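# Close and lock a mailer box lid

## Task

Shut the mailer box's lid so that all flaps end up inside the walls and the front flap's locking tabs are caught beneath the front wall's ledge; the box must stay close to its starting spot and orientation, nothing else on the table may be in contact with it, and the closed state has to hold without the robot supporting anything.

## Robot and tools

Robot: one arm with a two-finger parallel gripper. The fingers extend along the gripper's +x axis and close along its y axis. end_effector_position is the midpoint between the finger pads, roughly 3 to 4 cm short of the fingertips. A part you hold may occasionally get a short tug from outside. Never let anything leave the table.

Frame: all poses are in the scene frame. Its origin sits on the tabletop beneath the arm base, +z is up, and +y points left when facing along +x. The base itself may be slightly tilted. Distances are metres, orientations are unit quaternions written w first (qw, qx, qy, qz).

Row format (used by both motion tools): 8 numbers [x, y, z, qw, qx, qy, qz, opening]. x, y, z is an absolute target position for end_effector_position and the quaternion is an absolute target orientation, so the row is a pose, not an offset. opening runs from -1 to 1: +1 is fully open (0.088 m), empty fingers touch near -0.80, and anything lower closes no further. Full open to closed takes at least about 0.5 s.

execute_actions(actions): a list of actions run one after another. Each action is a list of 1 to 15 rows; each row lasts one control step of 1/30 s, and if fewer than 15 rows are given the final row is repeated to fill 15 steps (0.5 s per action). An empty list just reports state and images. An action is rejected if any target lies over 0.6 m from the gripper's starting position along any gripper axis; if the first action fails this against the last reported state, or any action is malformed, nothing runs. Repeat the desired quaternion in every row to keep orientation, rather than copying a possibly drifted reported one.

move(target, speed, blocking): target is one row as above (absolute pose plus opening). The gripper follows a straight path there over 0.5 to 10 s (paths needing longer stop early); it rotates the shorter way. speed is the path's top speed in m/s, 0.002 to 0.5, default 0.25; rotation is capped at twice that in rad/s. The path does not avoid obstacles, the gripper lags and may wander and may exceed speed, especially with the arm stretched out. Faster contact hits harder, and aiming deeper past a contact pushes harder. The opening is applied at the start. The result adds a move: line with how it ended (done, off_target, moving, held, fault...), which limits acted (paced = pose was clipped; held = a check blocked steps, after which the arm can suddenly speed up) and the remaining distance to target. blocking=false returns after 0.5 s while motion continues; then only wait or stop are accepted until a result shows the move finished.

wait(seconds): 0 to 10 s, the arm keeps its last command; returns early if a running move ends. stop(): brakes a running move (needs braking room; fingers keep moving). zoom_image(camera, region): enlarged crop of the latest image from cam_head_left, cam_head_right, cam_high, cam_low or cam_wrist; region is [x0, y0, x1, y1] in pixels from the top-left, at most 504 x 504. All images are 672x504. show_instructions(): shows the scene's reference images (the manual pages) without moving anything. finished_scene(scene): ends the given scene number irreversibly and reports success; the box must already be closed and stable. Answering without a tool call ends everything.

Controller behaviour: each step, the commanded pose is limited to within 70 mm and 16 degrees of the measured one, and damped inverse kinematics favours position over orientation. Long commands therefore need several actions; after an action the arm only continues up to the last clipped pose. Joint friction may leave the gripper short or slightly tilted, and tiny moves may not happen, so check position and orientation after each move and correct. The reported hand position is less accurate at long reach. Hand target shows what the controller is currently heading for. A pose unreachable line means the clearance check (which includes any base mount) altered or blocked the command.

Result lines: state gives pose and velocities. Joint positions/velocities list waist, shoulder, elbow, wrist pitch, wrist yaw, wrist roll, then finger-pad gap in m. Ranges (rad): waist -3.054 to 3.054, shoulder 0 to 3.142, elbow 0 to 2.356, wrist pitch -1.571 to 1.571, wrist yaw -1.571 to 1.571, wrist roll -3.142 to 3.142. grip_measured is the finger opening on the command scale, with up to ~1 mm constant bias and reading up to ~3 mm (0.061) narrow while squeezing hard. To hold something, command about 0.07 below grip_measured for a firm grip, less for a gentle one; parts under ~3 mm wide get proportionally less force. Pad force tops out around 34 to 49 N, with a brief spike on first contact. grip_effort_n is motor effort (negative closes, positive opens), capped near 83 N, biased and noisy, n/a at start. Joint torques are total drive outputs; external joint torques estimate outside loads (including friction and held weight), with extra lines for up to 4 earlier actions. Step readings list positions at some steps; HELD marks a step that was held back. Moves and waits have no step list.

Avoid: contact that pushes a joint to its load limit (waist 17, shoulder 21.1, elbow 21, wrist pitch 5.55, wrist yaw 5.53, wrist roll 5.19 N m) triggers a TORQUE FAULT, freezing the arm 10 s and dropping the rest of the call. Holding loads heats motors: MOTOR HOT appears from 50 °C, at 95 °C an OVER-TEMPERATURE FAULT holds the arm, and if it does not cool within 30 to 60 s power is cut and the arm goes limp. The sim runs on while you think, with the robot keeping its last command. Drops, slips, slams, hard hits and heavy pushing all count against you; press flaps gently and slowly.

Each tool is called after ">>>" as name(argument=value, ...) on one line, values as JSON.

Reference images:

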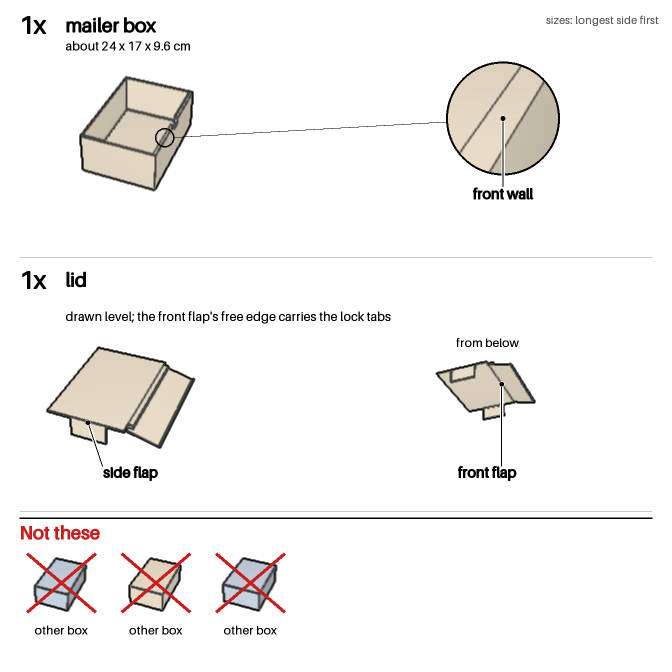

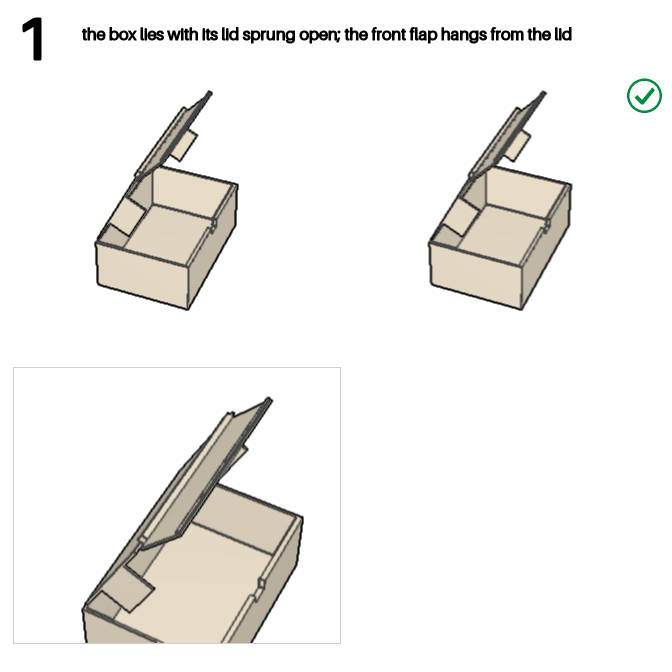

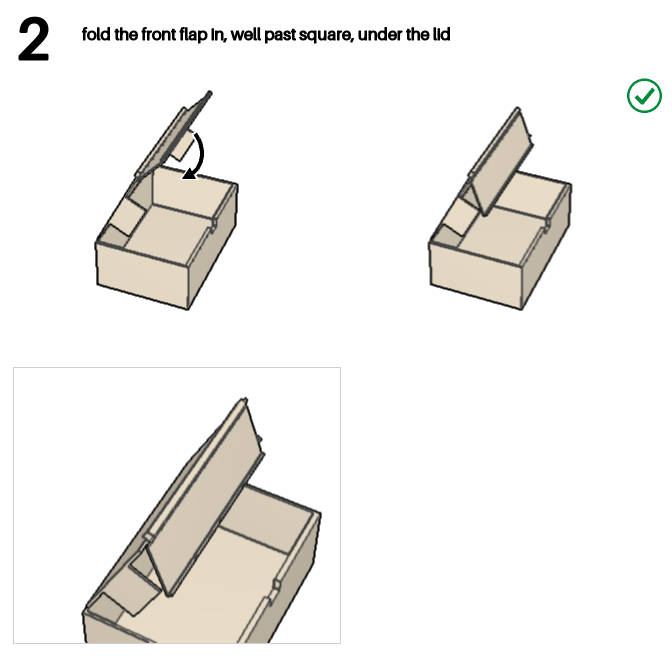

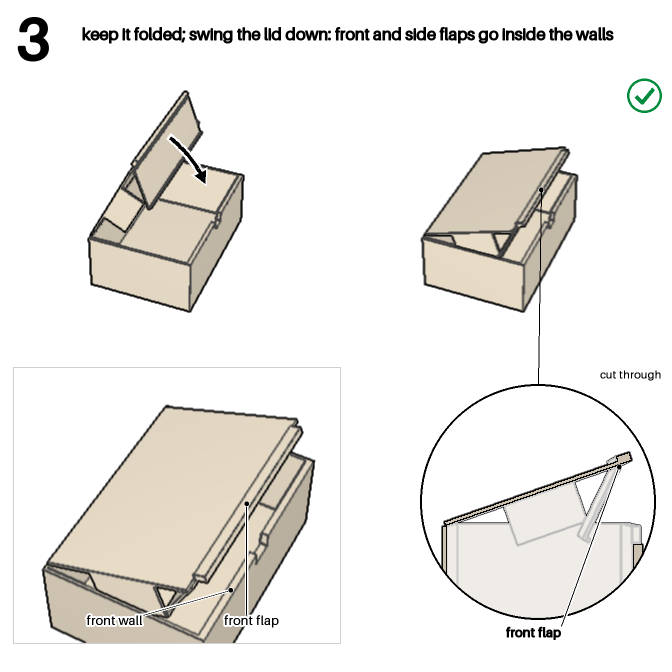

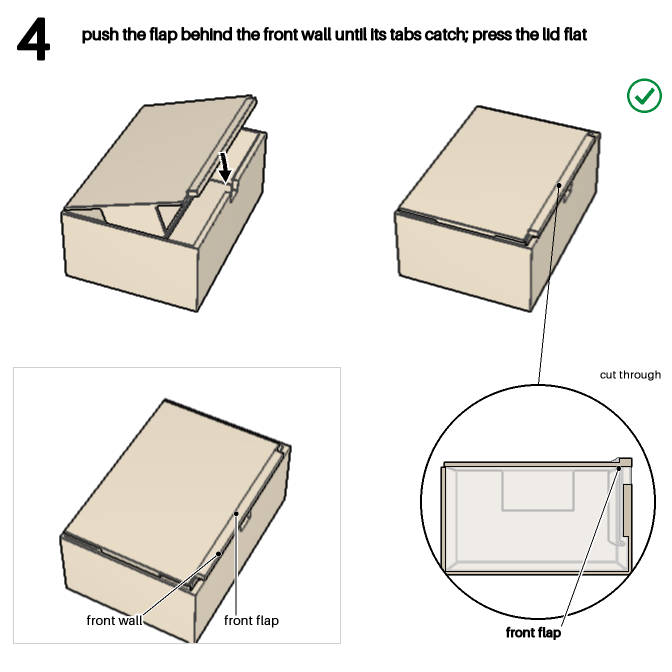

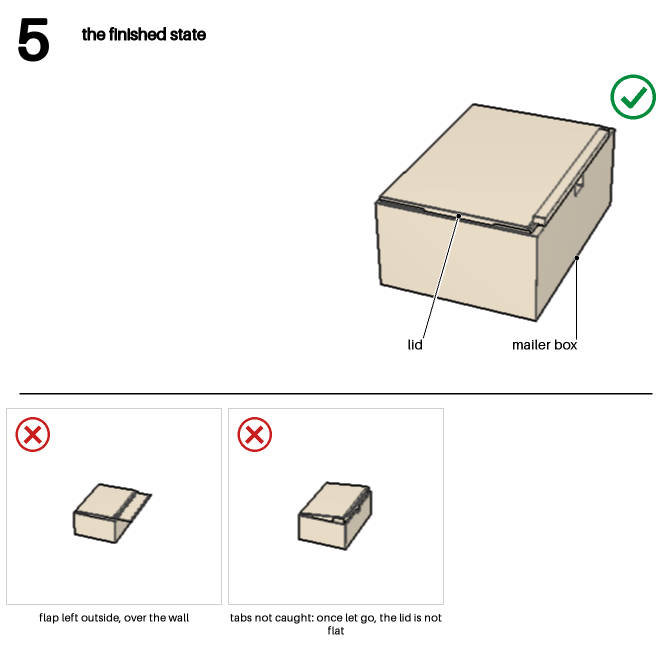

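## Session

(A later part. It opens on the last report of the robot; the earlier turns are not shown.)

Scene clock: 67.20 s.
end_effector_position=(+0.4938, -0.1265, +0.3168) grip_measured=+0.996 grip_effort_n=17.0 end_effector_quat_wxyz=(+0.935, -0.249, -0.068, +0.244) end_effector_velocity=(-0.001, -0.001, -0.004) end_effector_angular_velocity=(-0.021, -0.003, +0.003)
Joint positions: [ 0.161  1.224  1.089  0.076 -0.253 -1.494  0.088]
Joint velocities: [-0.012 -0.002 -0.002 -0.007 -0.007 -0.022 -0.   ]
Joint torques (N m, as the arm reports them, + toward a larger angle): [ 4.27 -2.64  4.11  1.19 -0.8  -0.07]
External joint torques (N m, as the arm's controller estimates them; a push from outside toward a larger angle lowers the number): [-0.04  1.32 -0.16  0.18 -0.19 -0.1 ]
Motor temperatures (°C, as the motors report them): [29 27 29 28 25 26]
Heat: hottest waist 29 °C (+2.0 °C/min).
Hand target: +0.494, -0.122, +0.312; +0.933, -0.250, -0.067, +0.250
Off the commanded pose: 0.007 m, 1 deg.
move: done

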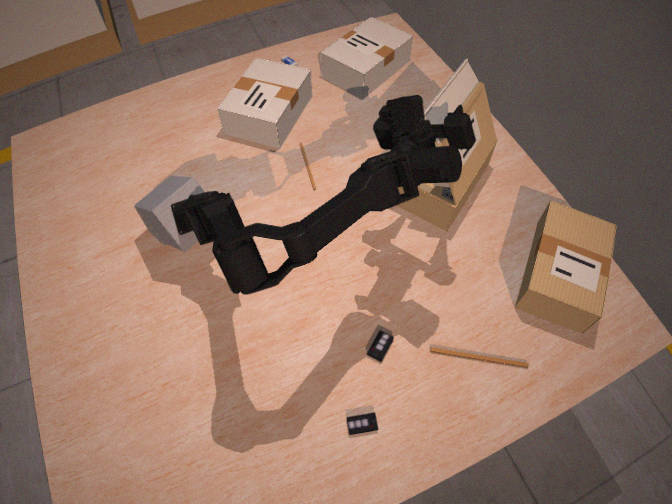

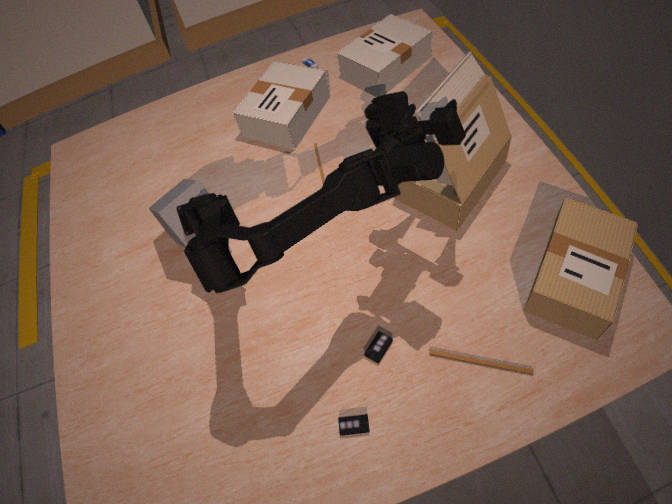

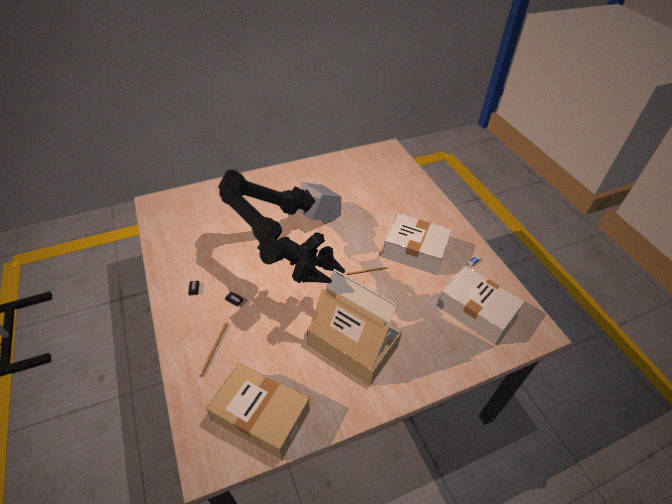

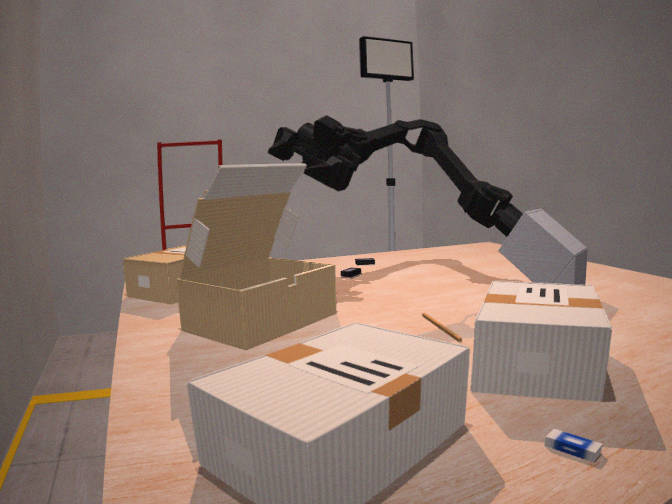

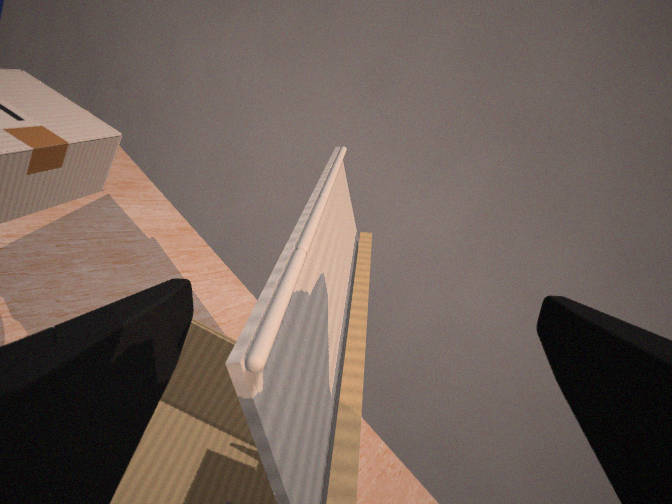

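>>> move(target=[0.495,-0.1,0.36,0.933,-0.25,-0.067,0.25,1], speed=0.1)

>>> move(target=[0.508,-0.121,0.366,0.933,-0.25,-0.067,0.25,1], speed=0.06)

>>> move(target=[0.52,-0.137,0.305,0.933,-0.25,-0.067,0.25,1], speed=0.03)

Scene clock: 73.87 s.
end_effector_position=(+0.4937, -0.1012, +0.3600) grip_measured=+0.996 grip_effort_n=17.0 end_effector_quat_wxyz=(+0.933, -0.251, -0.070, +0.249) end_effector_velocity=(-0.003, +0.006, +0.005) end_effector_angular_velocity=(-0.001, -0.013, +0.028)
Joint positions: [ 0.355  1.249  1.136  0.047 -0.065 -1.488  0.088]
Joint velocities: [ 0.017  0.002  0.007 -0.022 -0.007 -0.007 -0.   ]
Joint torques (N m, as the arm reports them, + toward a larger angle): [ 4.94 -1.74  5.8   0.84 -0.45  0.19]
External joint torques (N m, as the arm's controller estimates them; a push from outside toward a larger angle lowers the number): [ 0.38  1.06  1.68 -0.18  0.15  0.15]
Motor temperatures (°C, as the motors report them): [29 27 29 28 25 26]
Heat: hottest waist 29 °C (+1.0 °C/min).
Hand target: +0.495, -0.100, +0.360; +0.933, -0.250, -0.067, +0.250
Off the commanded pose: 0.002 m, 0 deg.
move: done

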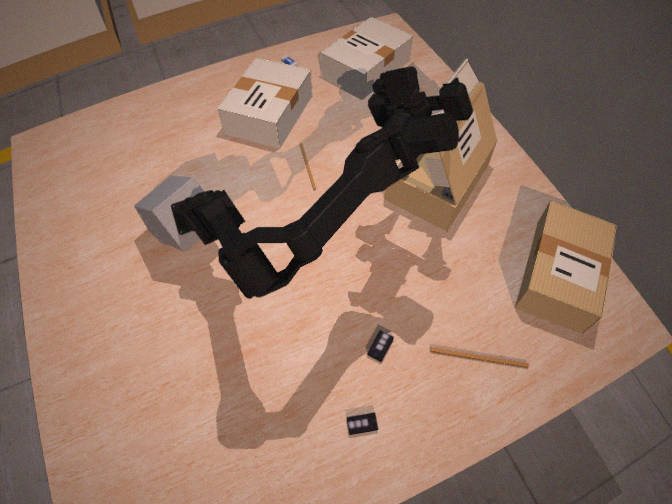

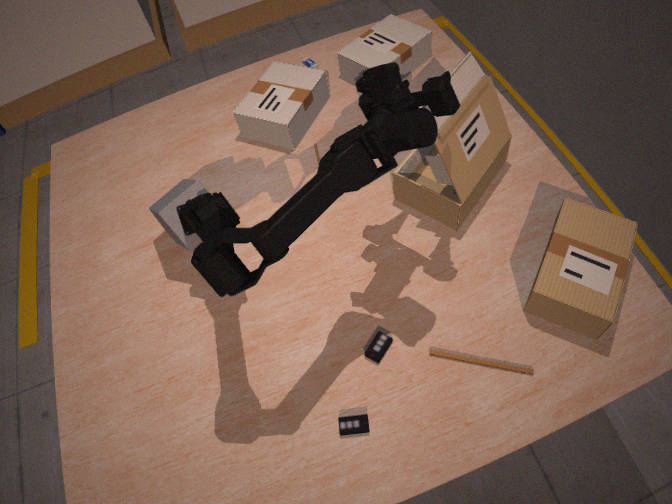

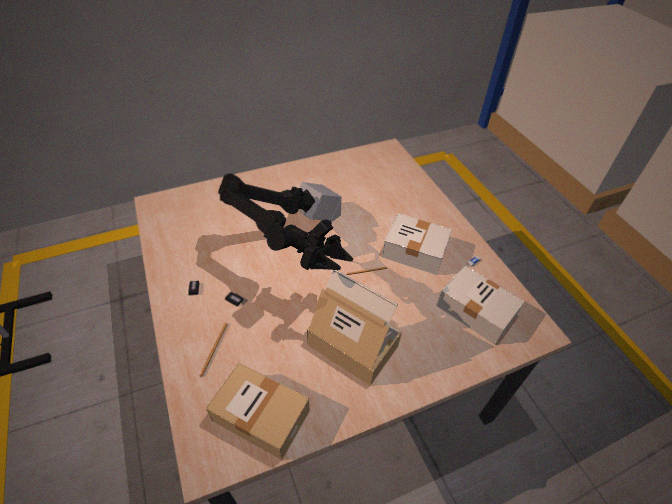

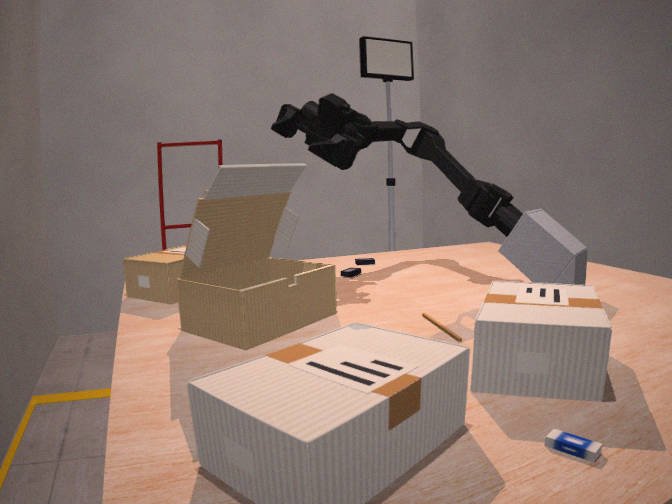

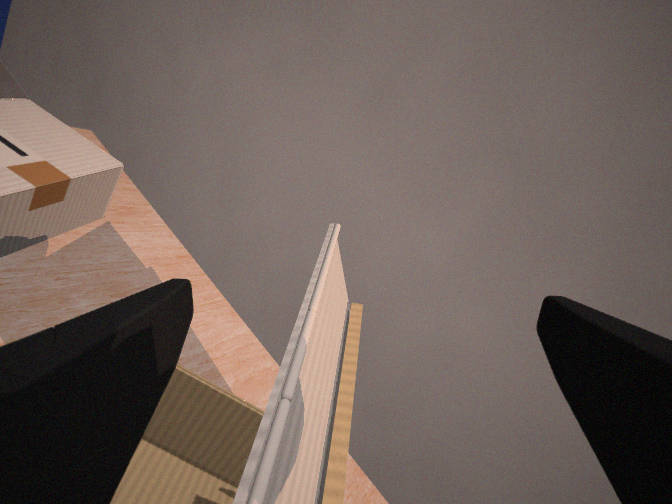

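Scene clock: 74.70 s.
end_effector_position=(+0.5061, -0.1213, +0.3670) grip_measured=+0.996 grip_effort_n=17.0 end_effector_quat_wxyz=(+0.933, -0.251, -0.068, +0.248) end_effector_velocity=(-0.002, +0.004, -0.008) end_effector_angular_velocity=(-0.028, +0.013, +0.027)
Joint positions: [ 0.327  1.275  1.247 -0.038 -0.088 -1.488  0.088]
Joint velocities: [-0.012  0.002  0.002 -0.037 -0.007 -0.022 -0.   ]
Joint torques (N m, as the arm reports them, + toward a larger angle): [ 4.62 -1.97  5.81  0.87 -0.79  0.12]
External joint torques (N m, as the arm's controller estimates them; a push from outside toward a larger angle lowers the number): [ 0.03  1.14  1.69 -0.14 -0.2   0.09]
Motor temperatures (°C, as the motors report them): [29 27 29 28 25 26]
Heat: hottest waist 29 °C (+1.0 °C/min).
Hand target: +0.508, -0.121, +0.366; +0.933, -0.250, -0.067, +0.250
Off the commanded pose: 0.002 m, 0 deg.
move: done

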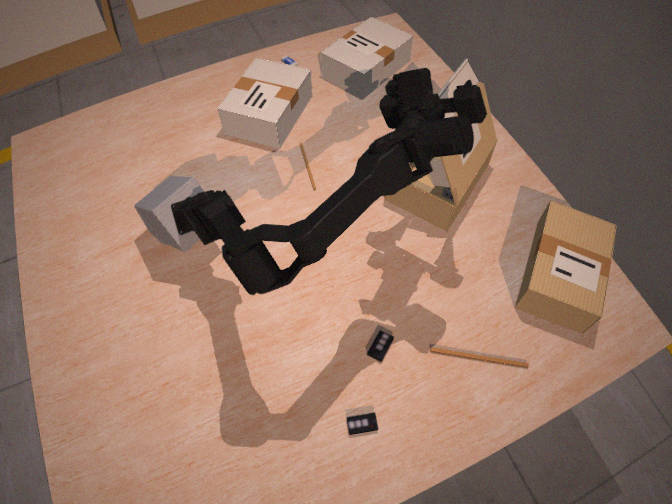

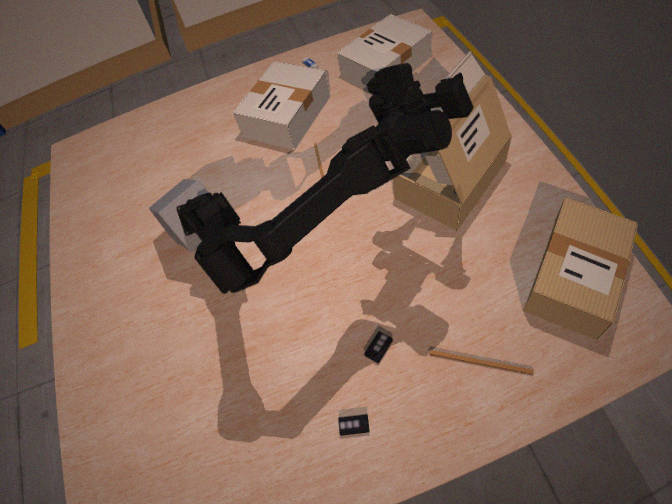

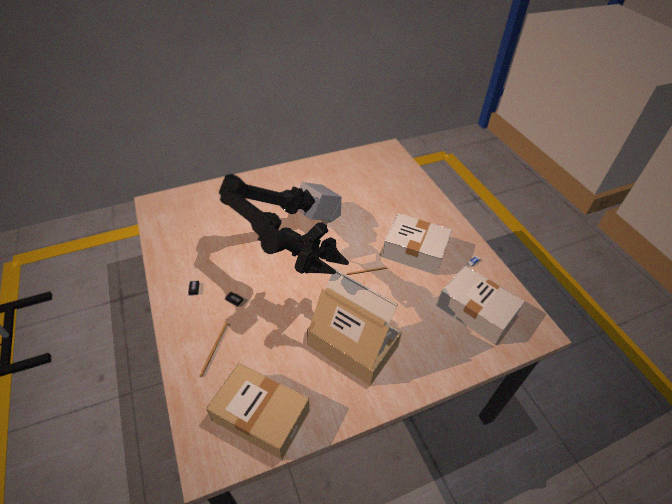

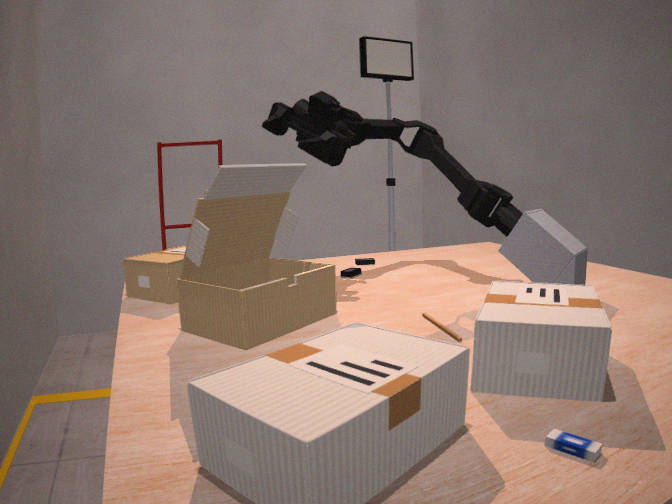

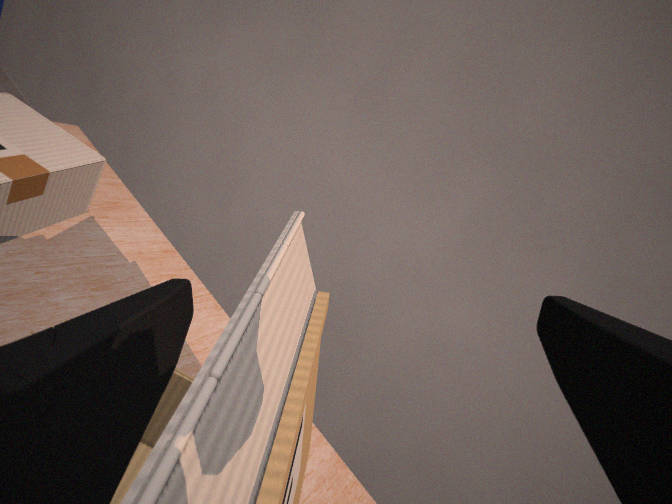

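Scene clock: 77.20 s.
end_effector_position=(+0.5190, -0.1423, +0.3112) grip_measured=+0.996 grip_effort_n=17.0 end_effector_quat_wxyz=(+0.935, -0.249, -0.070, +0.244) end_effector_velocity=(-0.001, -0.000, -0.002) end_effector_angular_velocity=(-0.006, +0.001, +0.006)
Joint positions: [ 0.103  1.309  1.215  0.036 -0.314 -1.498  0.088]
Joint velocities: [-0.007 -0.002 -0.002 -0.007 -0.007 -0.007  0.   ]
Joint torques (N m, as the arm reports them, + toward a larger angle): [ 4.5  -2.87  4.23  1.31 -0.71 -0.09]
External joint torques (N m, as the arm's controller estimates them; a push from outside toward a larger angle lowers the number): [-0.24  1.92 -0.09  0.31 -0.1  -0.13]
Motor temperatures (°C, as the motors report them): [29 27 29 28 25 26]
Heat: hottest waist 29 °C (+1.0 °C/min).
Hand target: +0.520, -0.137, +0.305; +0.933, -0.250, -0.067, +0.250
Off the commanded pose: 0.008 m, 1 deg.
move: done

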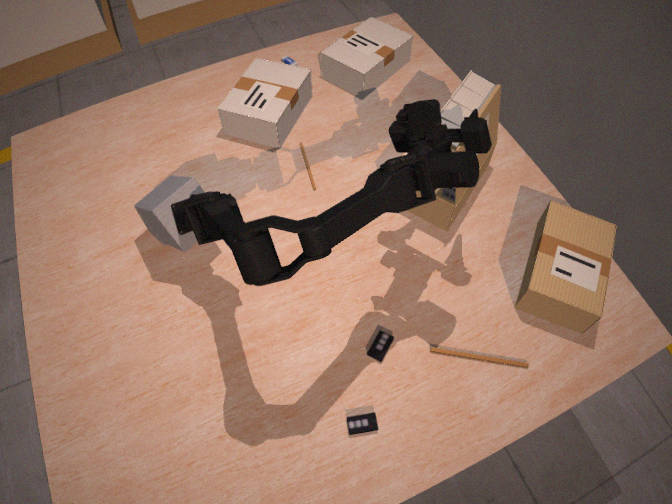

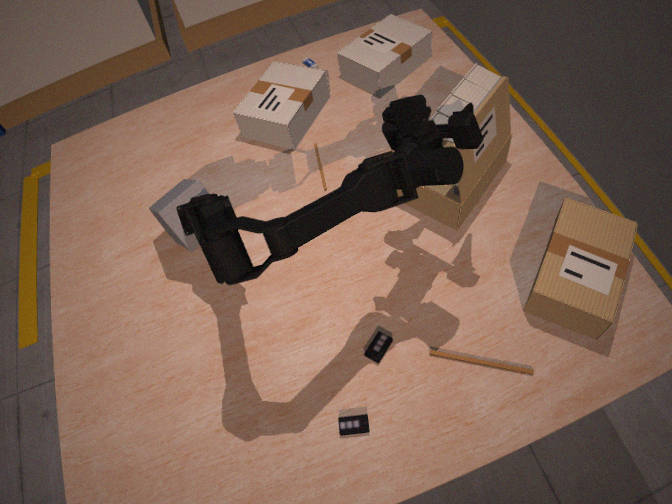

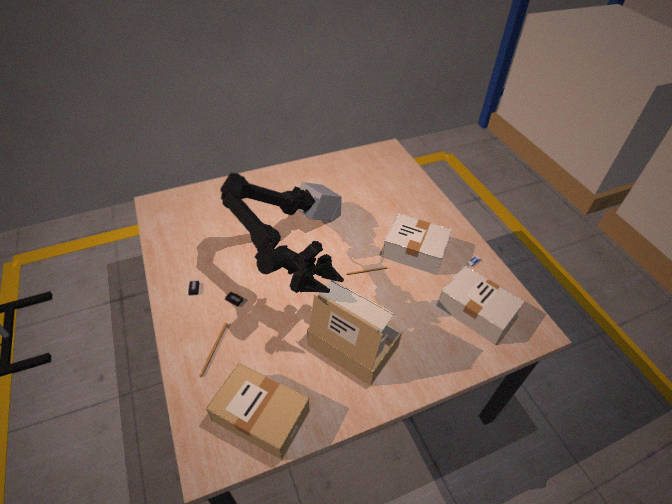

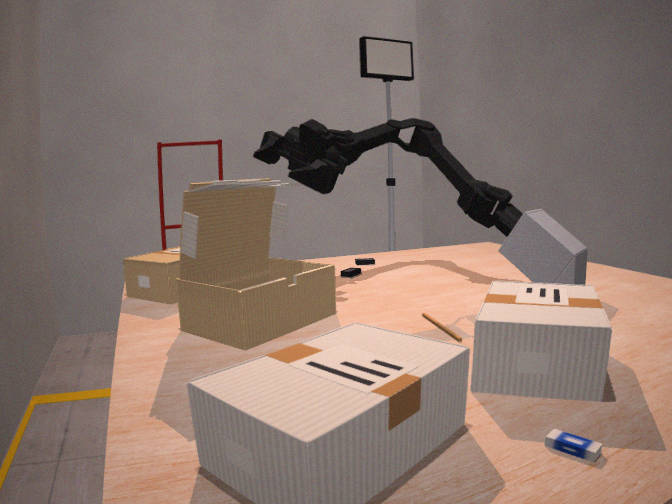

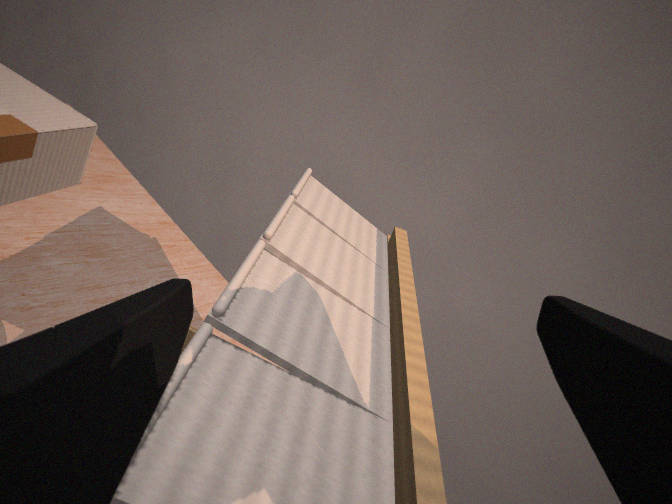

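Works. The flap is segmented (twists), so overfold. Continue straight down.

>>> move(target=[0.52,-0.137,0.245,0.933,-0.25,-0.067,0.25,1], speed=0.04)

>>> move(target=[0.525,-0.146,0.21,0.933,-0.25,-0.067,0.25,1], speed=0.04)

Scene clock: 82.17 s.
end_effector_position=(+0.5196, -0.1414, +0.2517) grip_measured=+0.996 grip_effort_n=17.0 end_effector_quat_wxyz=(+0.934, -0.250, -0.070, +0.245) end_effector_velocity=(-0.002, +0.001, +0.004) end_effector_angular_velocity=(+0.021, -0.020, +0.021)
Joint positions: [-0.061  1.367  1.123  0.178 -0.478 -1.511  0.088]
Joint velocities: [-0.002 -0.002  0.002 -0.007 -0.037  0.007 -0.   ]
Joint torques (N m, as the arm reports them, + toward a larger angle): [ 4.74 -3.82  4.13  1.31 -0.72 -0.13]
External joint torques (N m, as the arm's controller estimates them; a push from outside toward a larger angle lowers the number): [-0.18  2.01 -0.02  0.35 -0.09 -0.17]
Motor temperatures (°C, as the motors report them): [29 27 29 29 25 26]
Heat: hottest waist 29 °C (+1.0 °C/min).
Hand target: +0.520, -0.137, +0.245; +0.933, -0.250, -0.067, +0.250
Off the commanded pose: 0.008 m, 1 deg.
move: done

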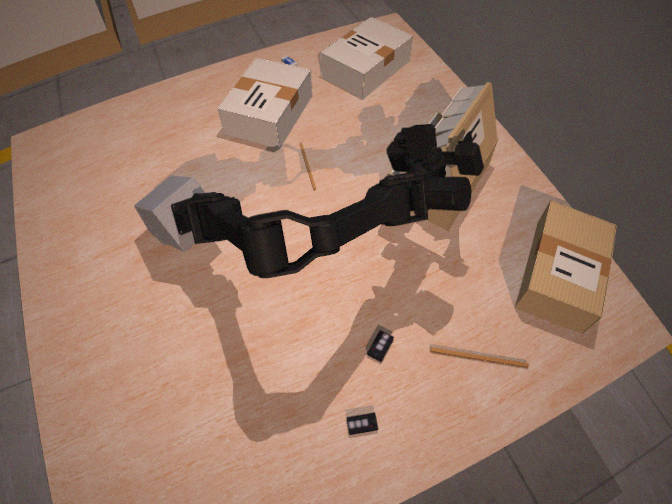

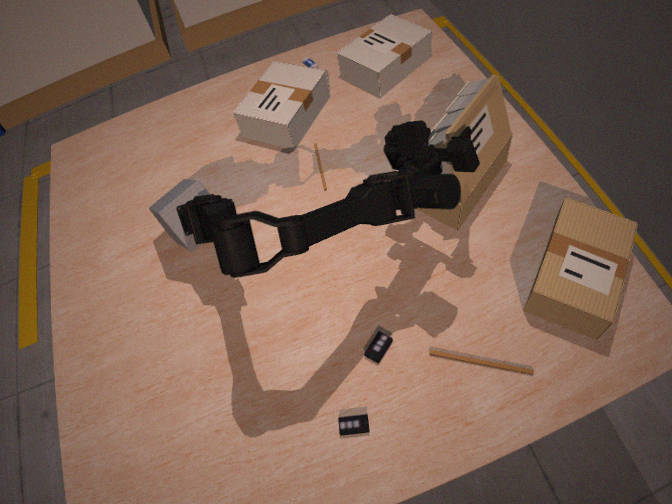

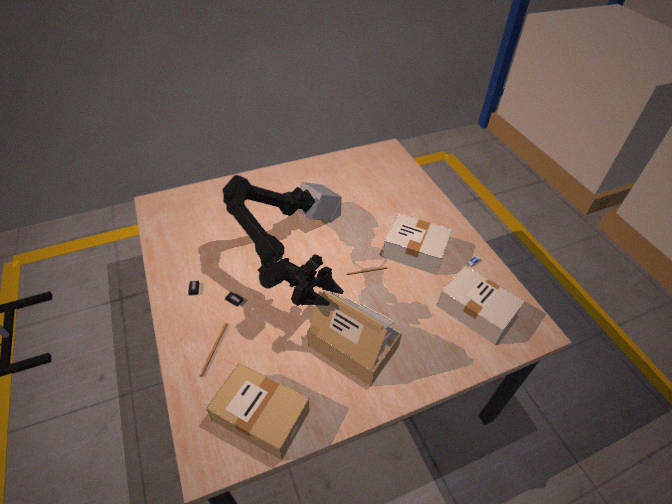

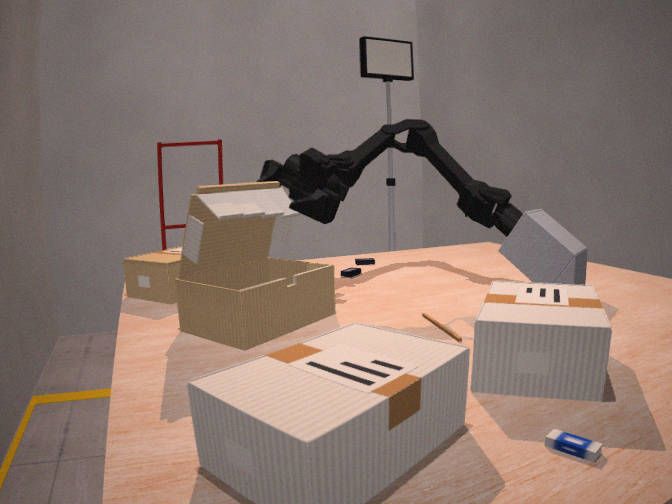

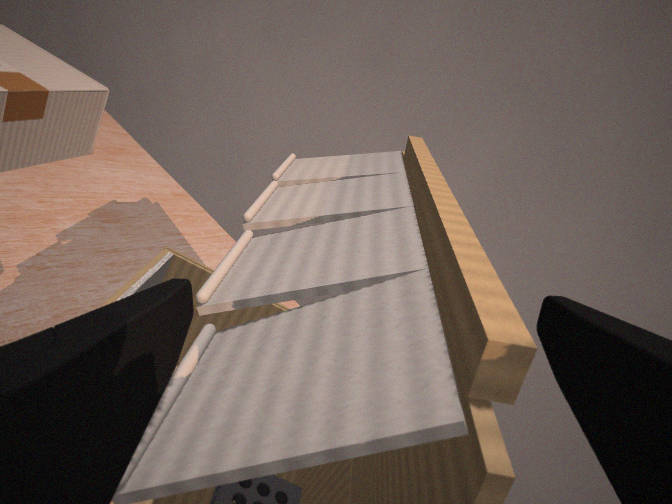

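Scene clock: 83.57 s.
end_effector_position=(+0.5232, -0.1460, +0.2148) grip_measured=+0.996 grip_effort_n=17.0 end_effector_quat_wxyz=(+0.933, -0.248, -0.070, +0.250) end_effector_velocity=(-0.000, -0.002, -0.004) end_effector_angular_velocity=(+0.005, +0.006, -0.005)
Joint positions: [-0.161  1.435  1.123  0.23  -0.58  -1.521  0.088]
Joint velocities: [-0.012  0.002 -0.002  0.007 -0.007  0.007 -0.   ]
Joint torques (N m, as the arm reports them, + toward a larger angle): [ 4.63 -4.56  5.19  1.23 -0.73 -0.15]
External joint torques (N m, as the arm's controller estimates them; a push from outside toward a larger angle lowers the number): [-0.37  1.95  1.26  0.32 -0.09 -0.18]
Motor temperatures (°C, as the motors report them): [29 27 29 29 25 26]
Heat: hottest waist 29 °C (+1.0 °C/min).
Hand target: +0.525, -0.146, +0.210; +0.933, -0.250, -0.067, +0.250
Off the commanded pose: 0.005 m, 0 deg.
move: done

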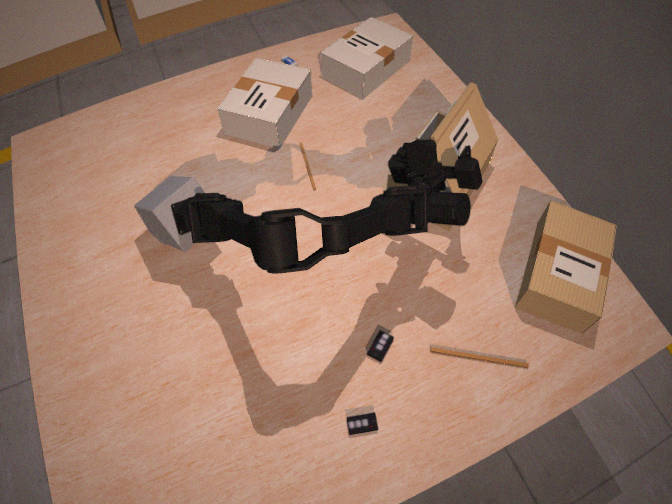

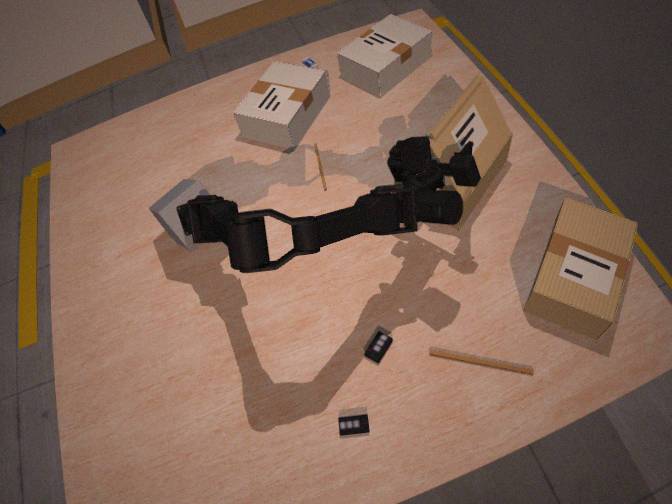

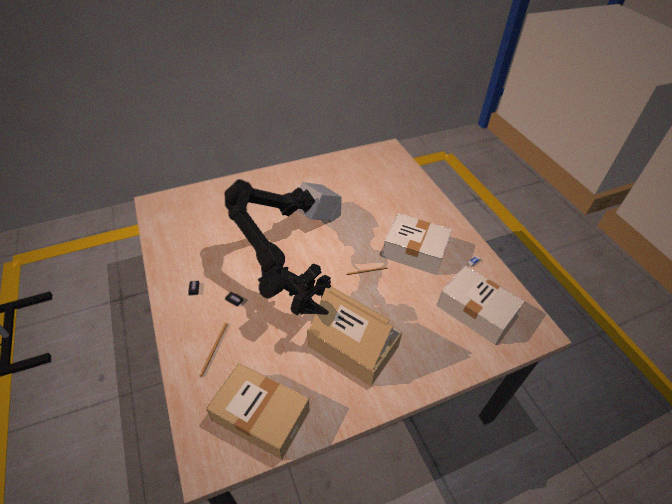

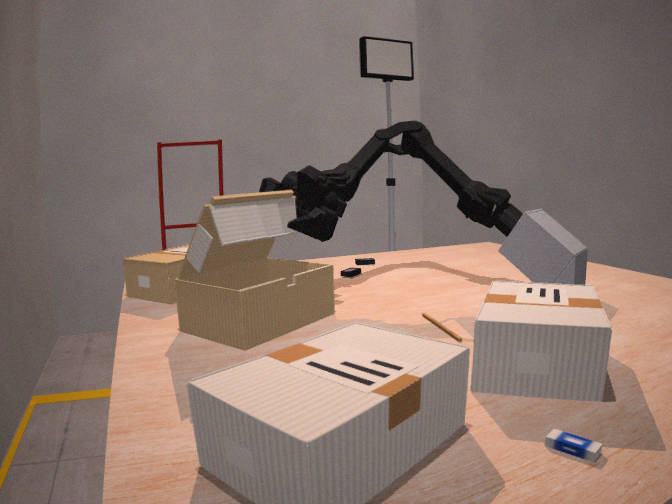

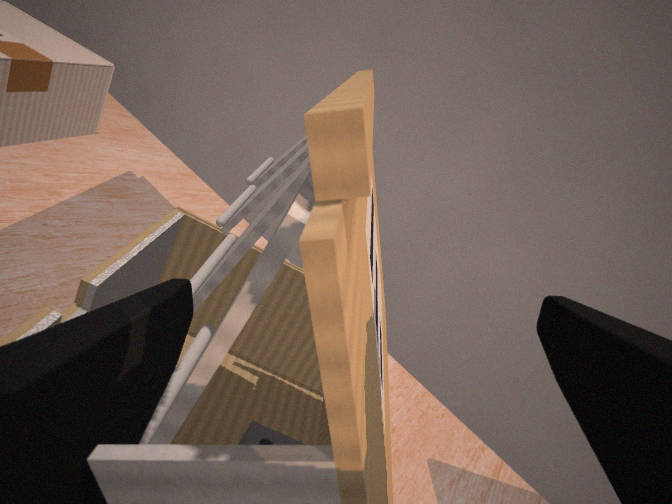

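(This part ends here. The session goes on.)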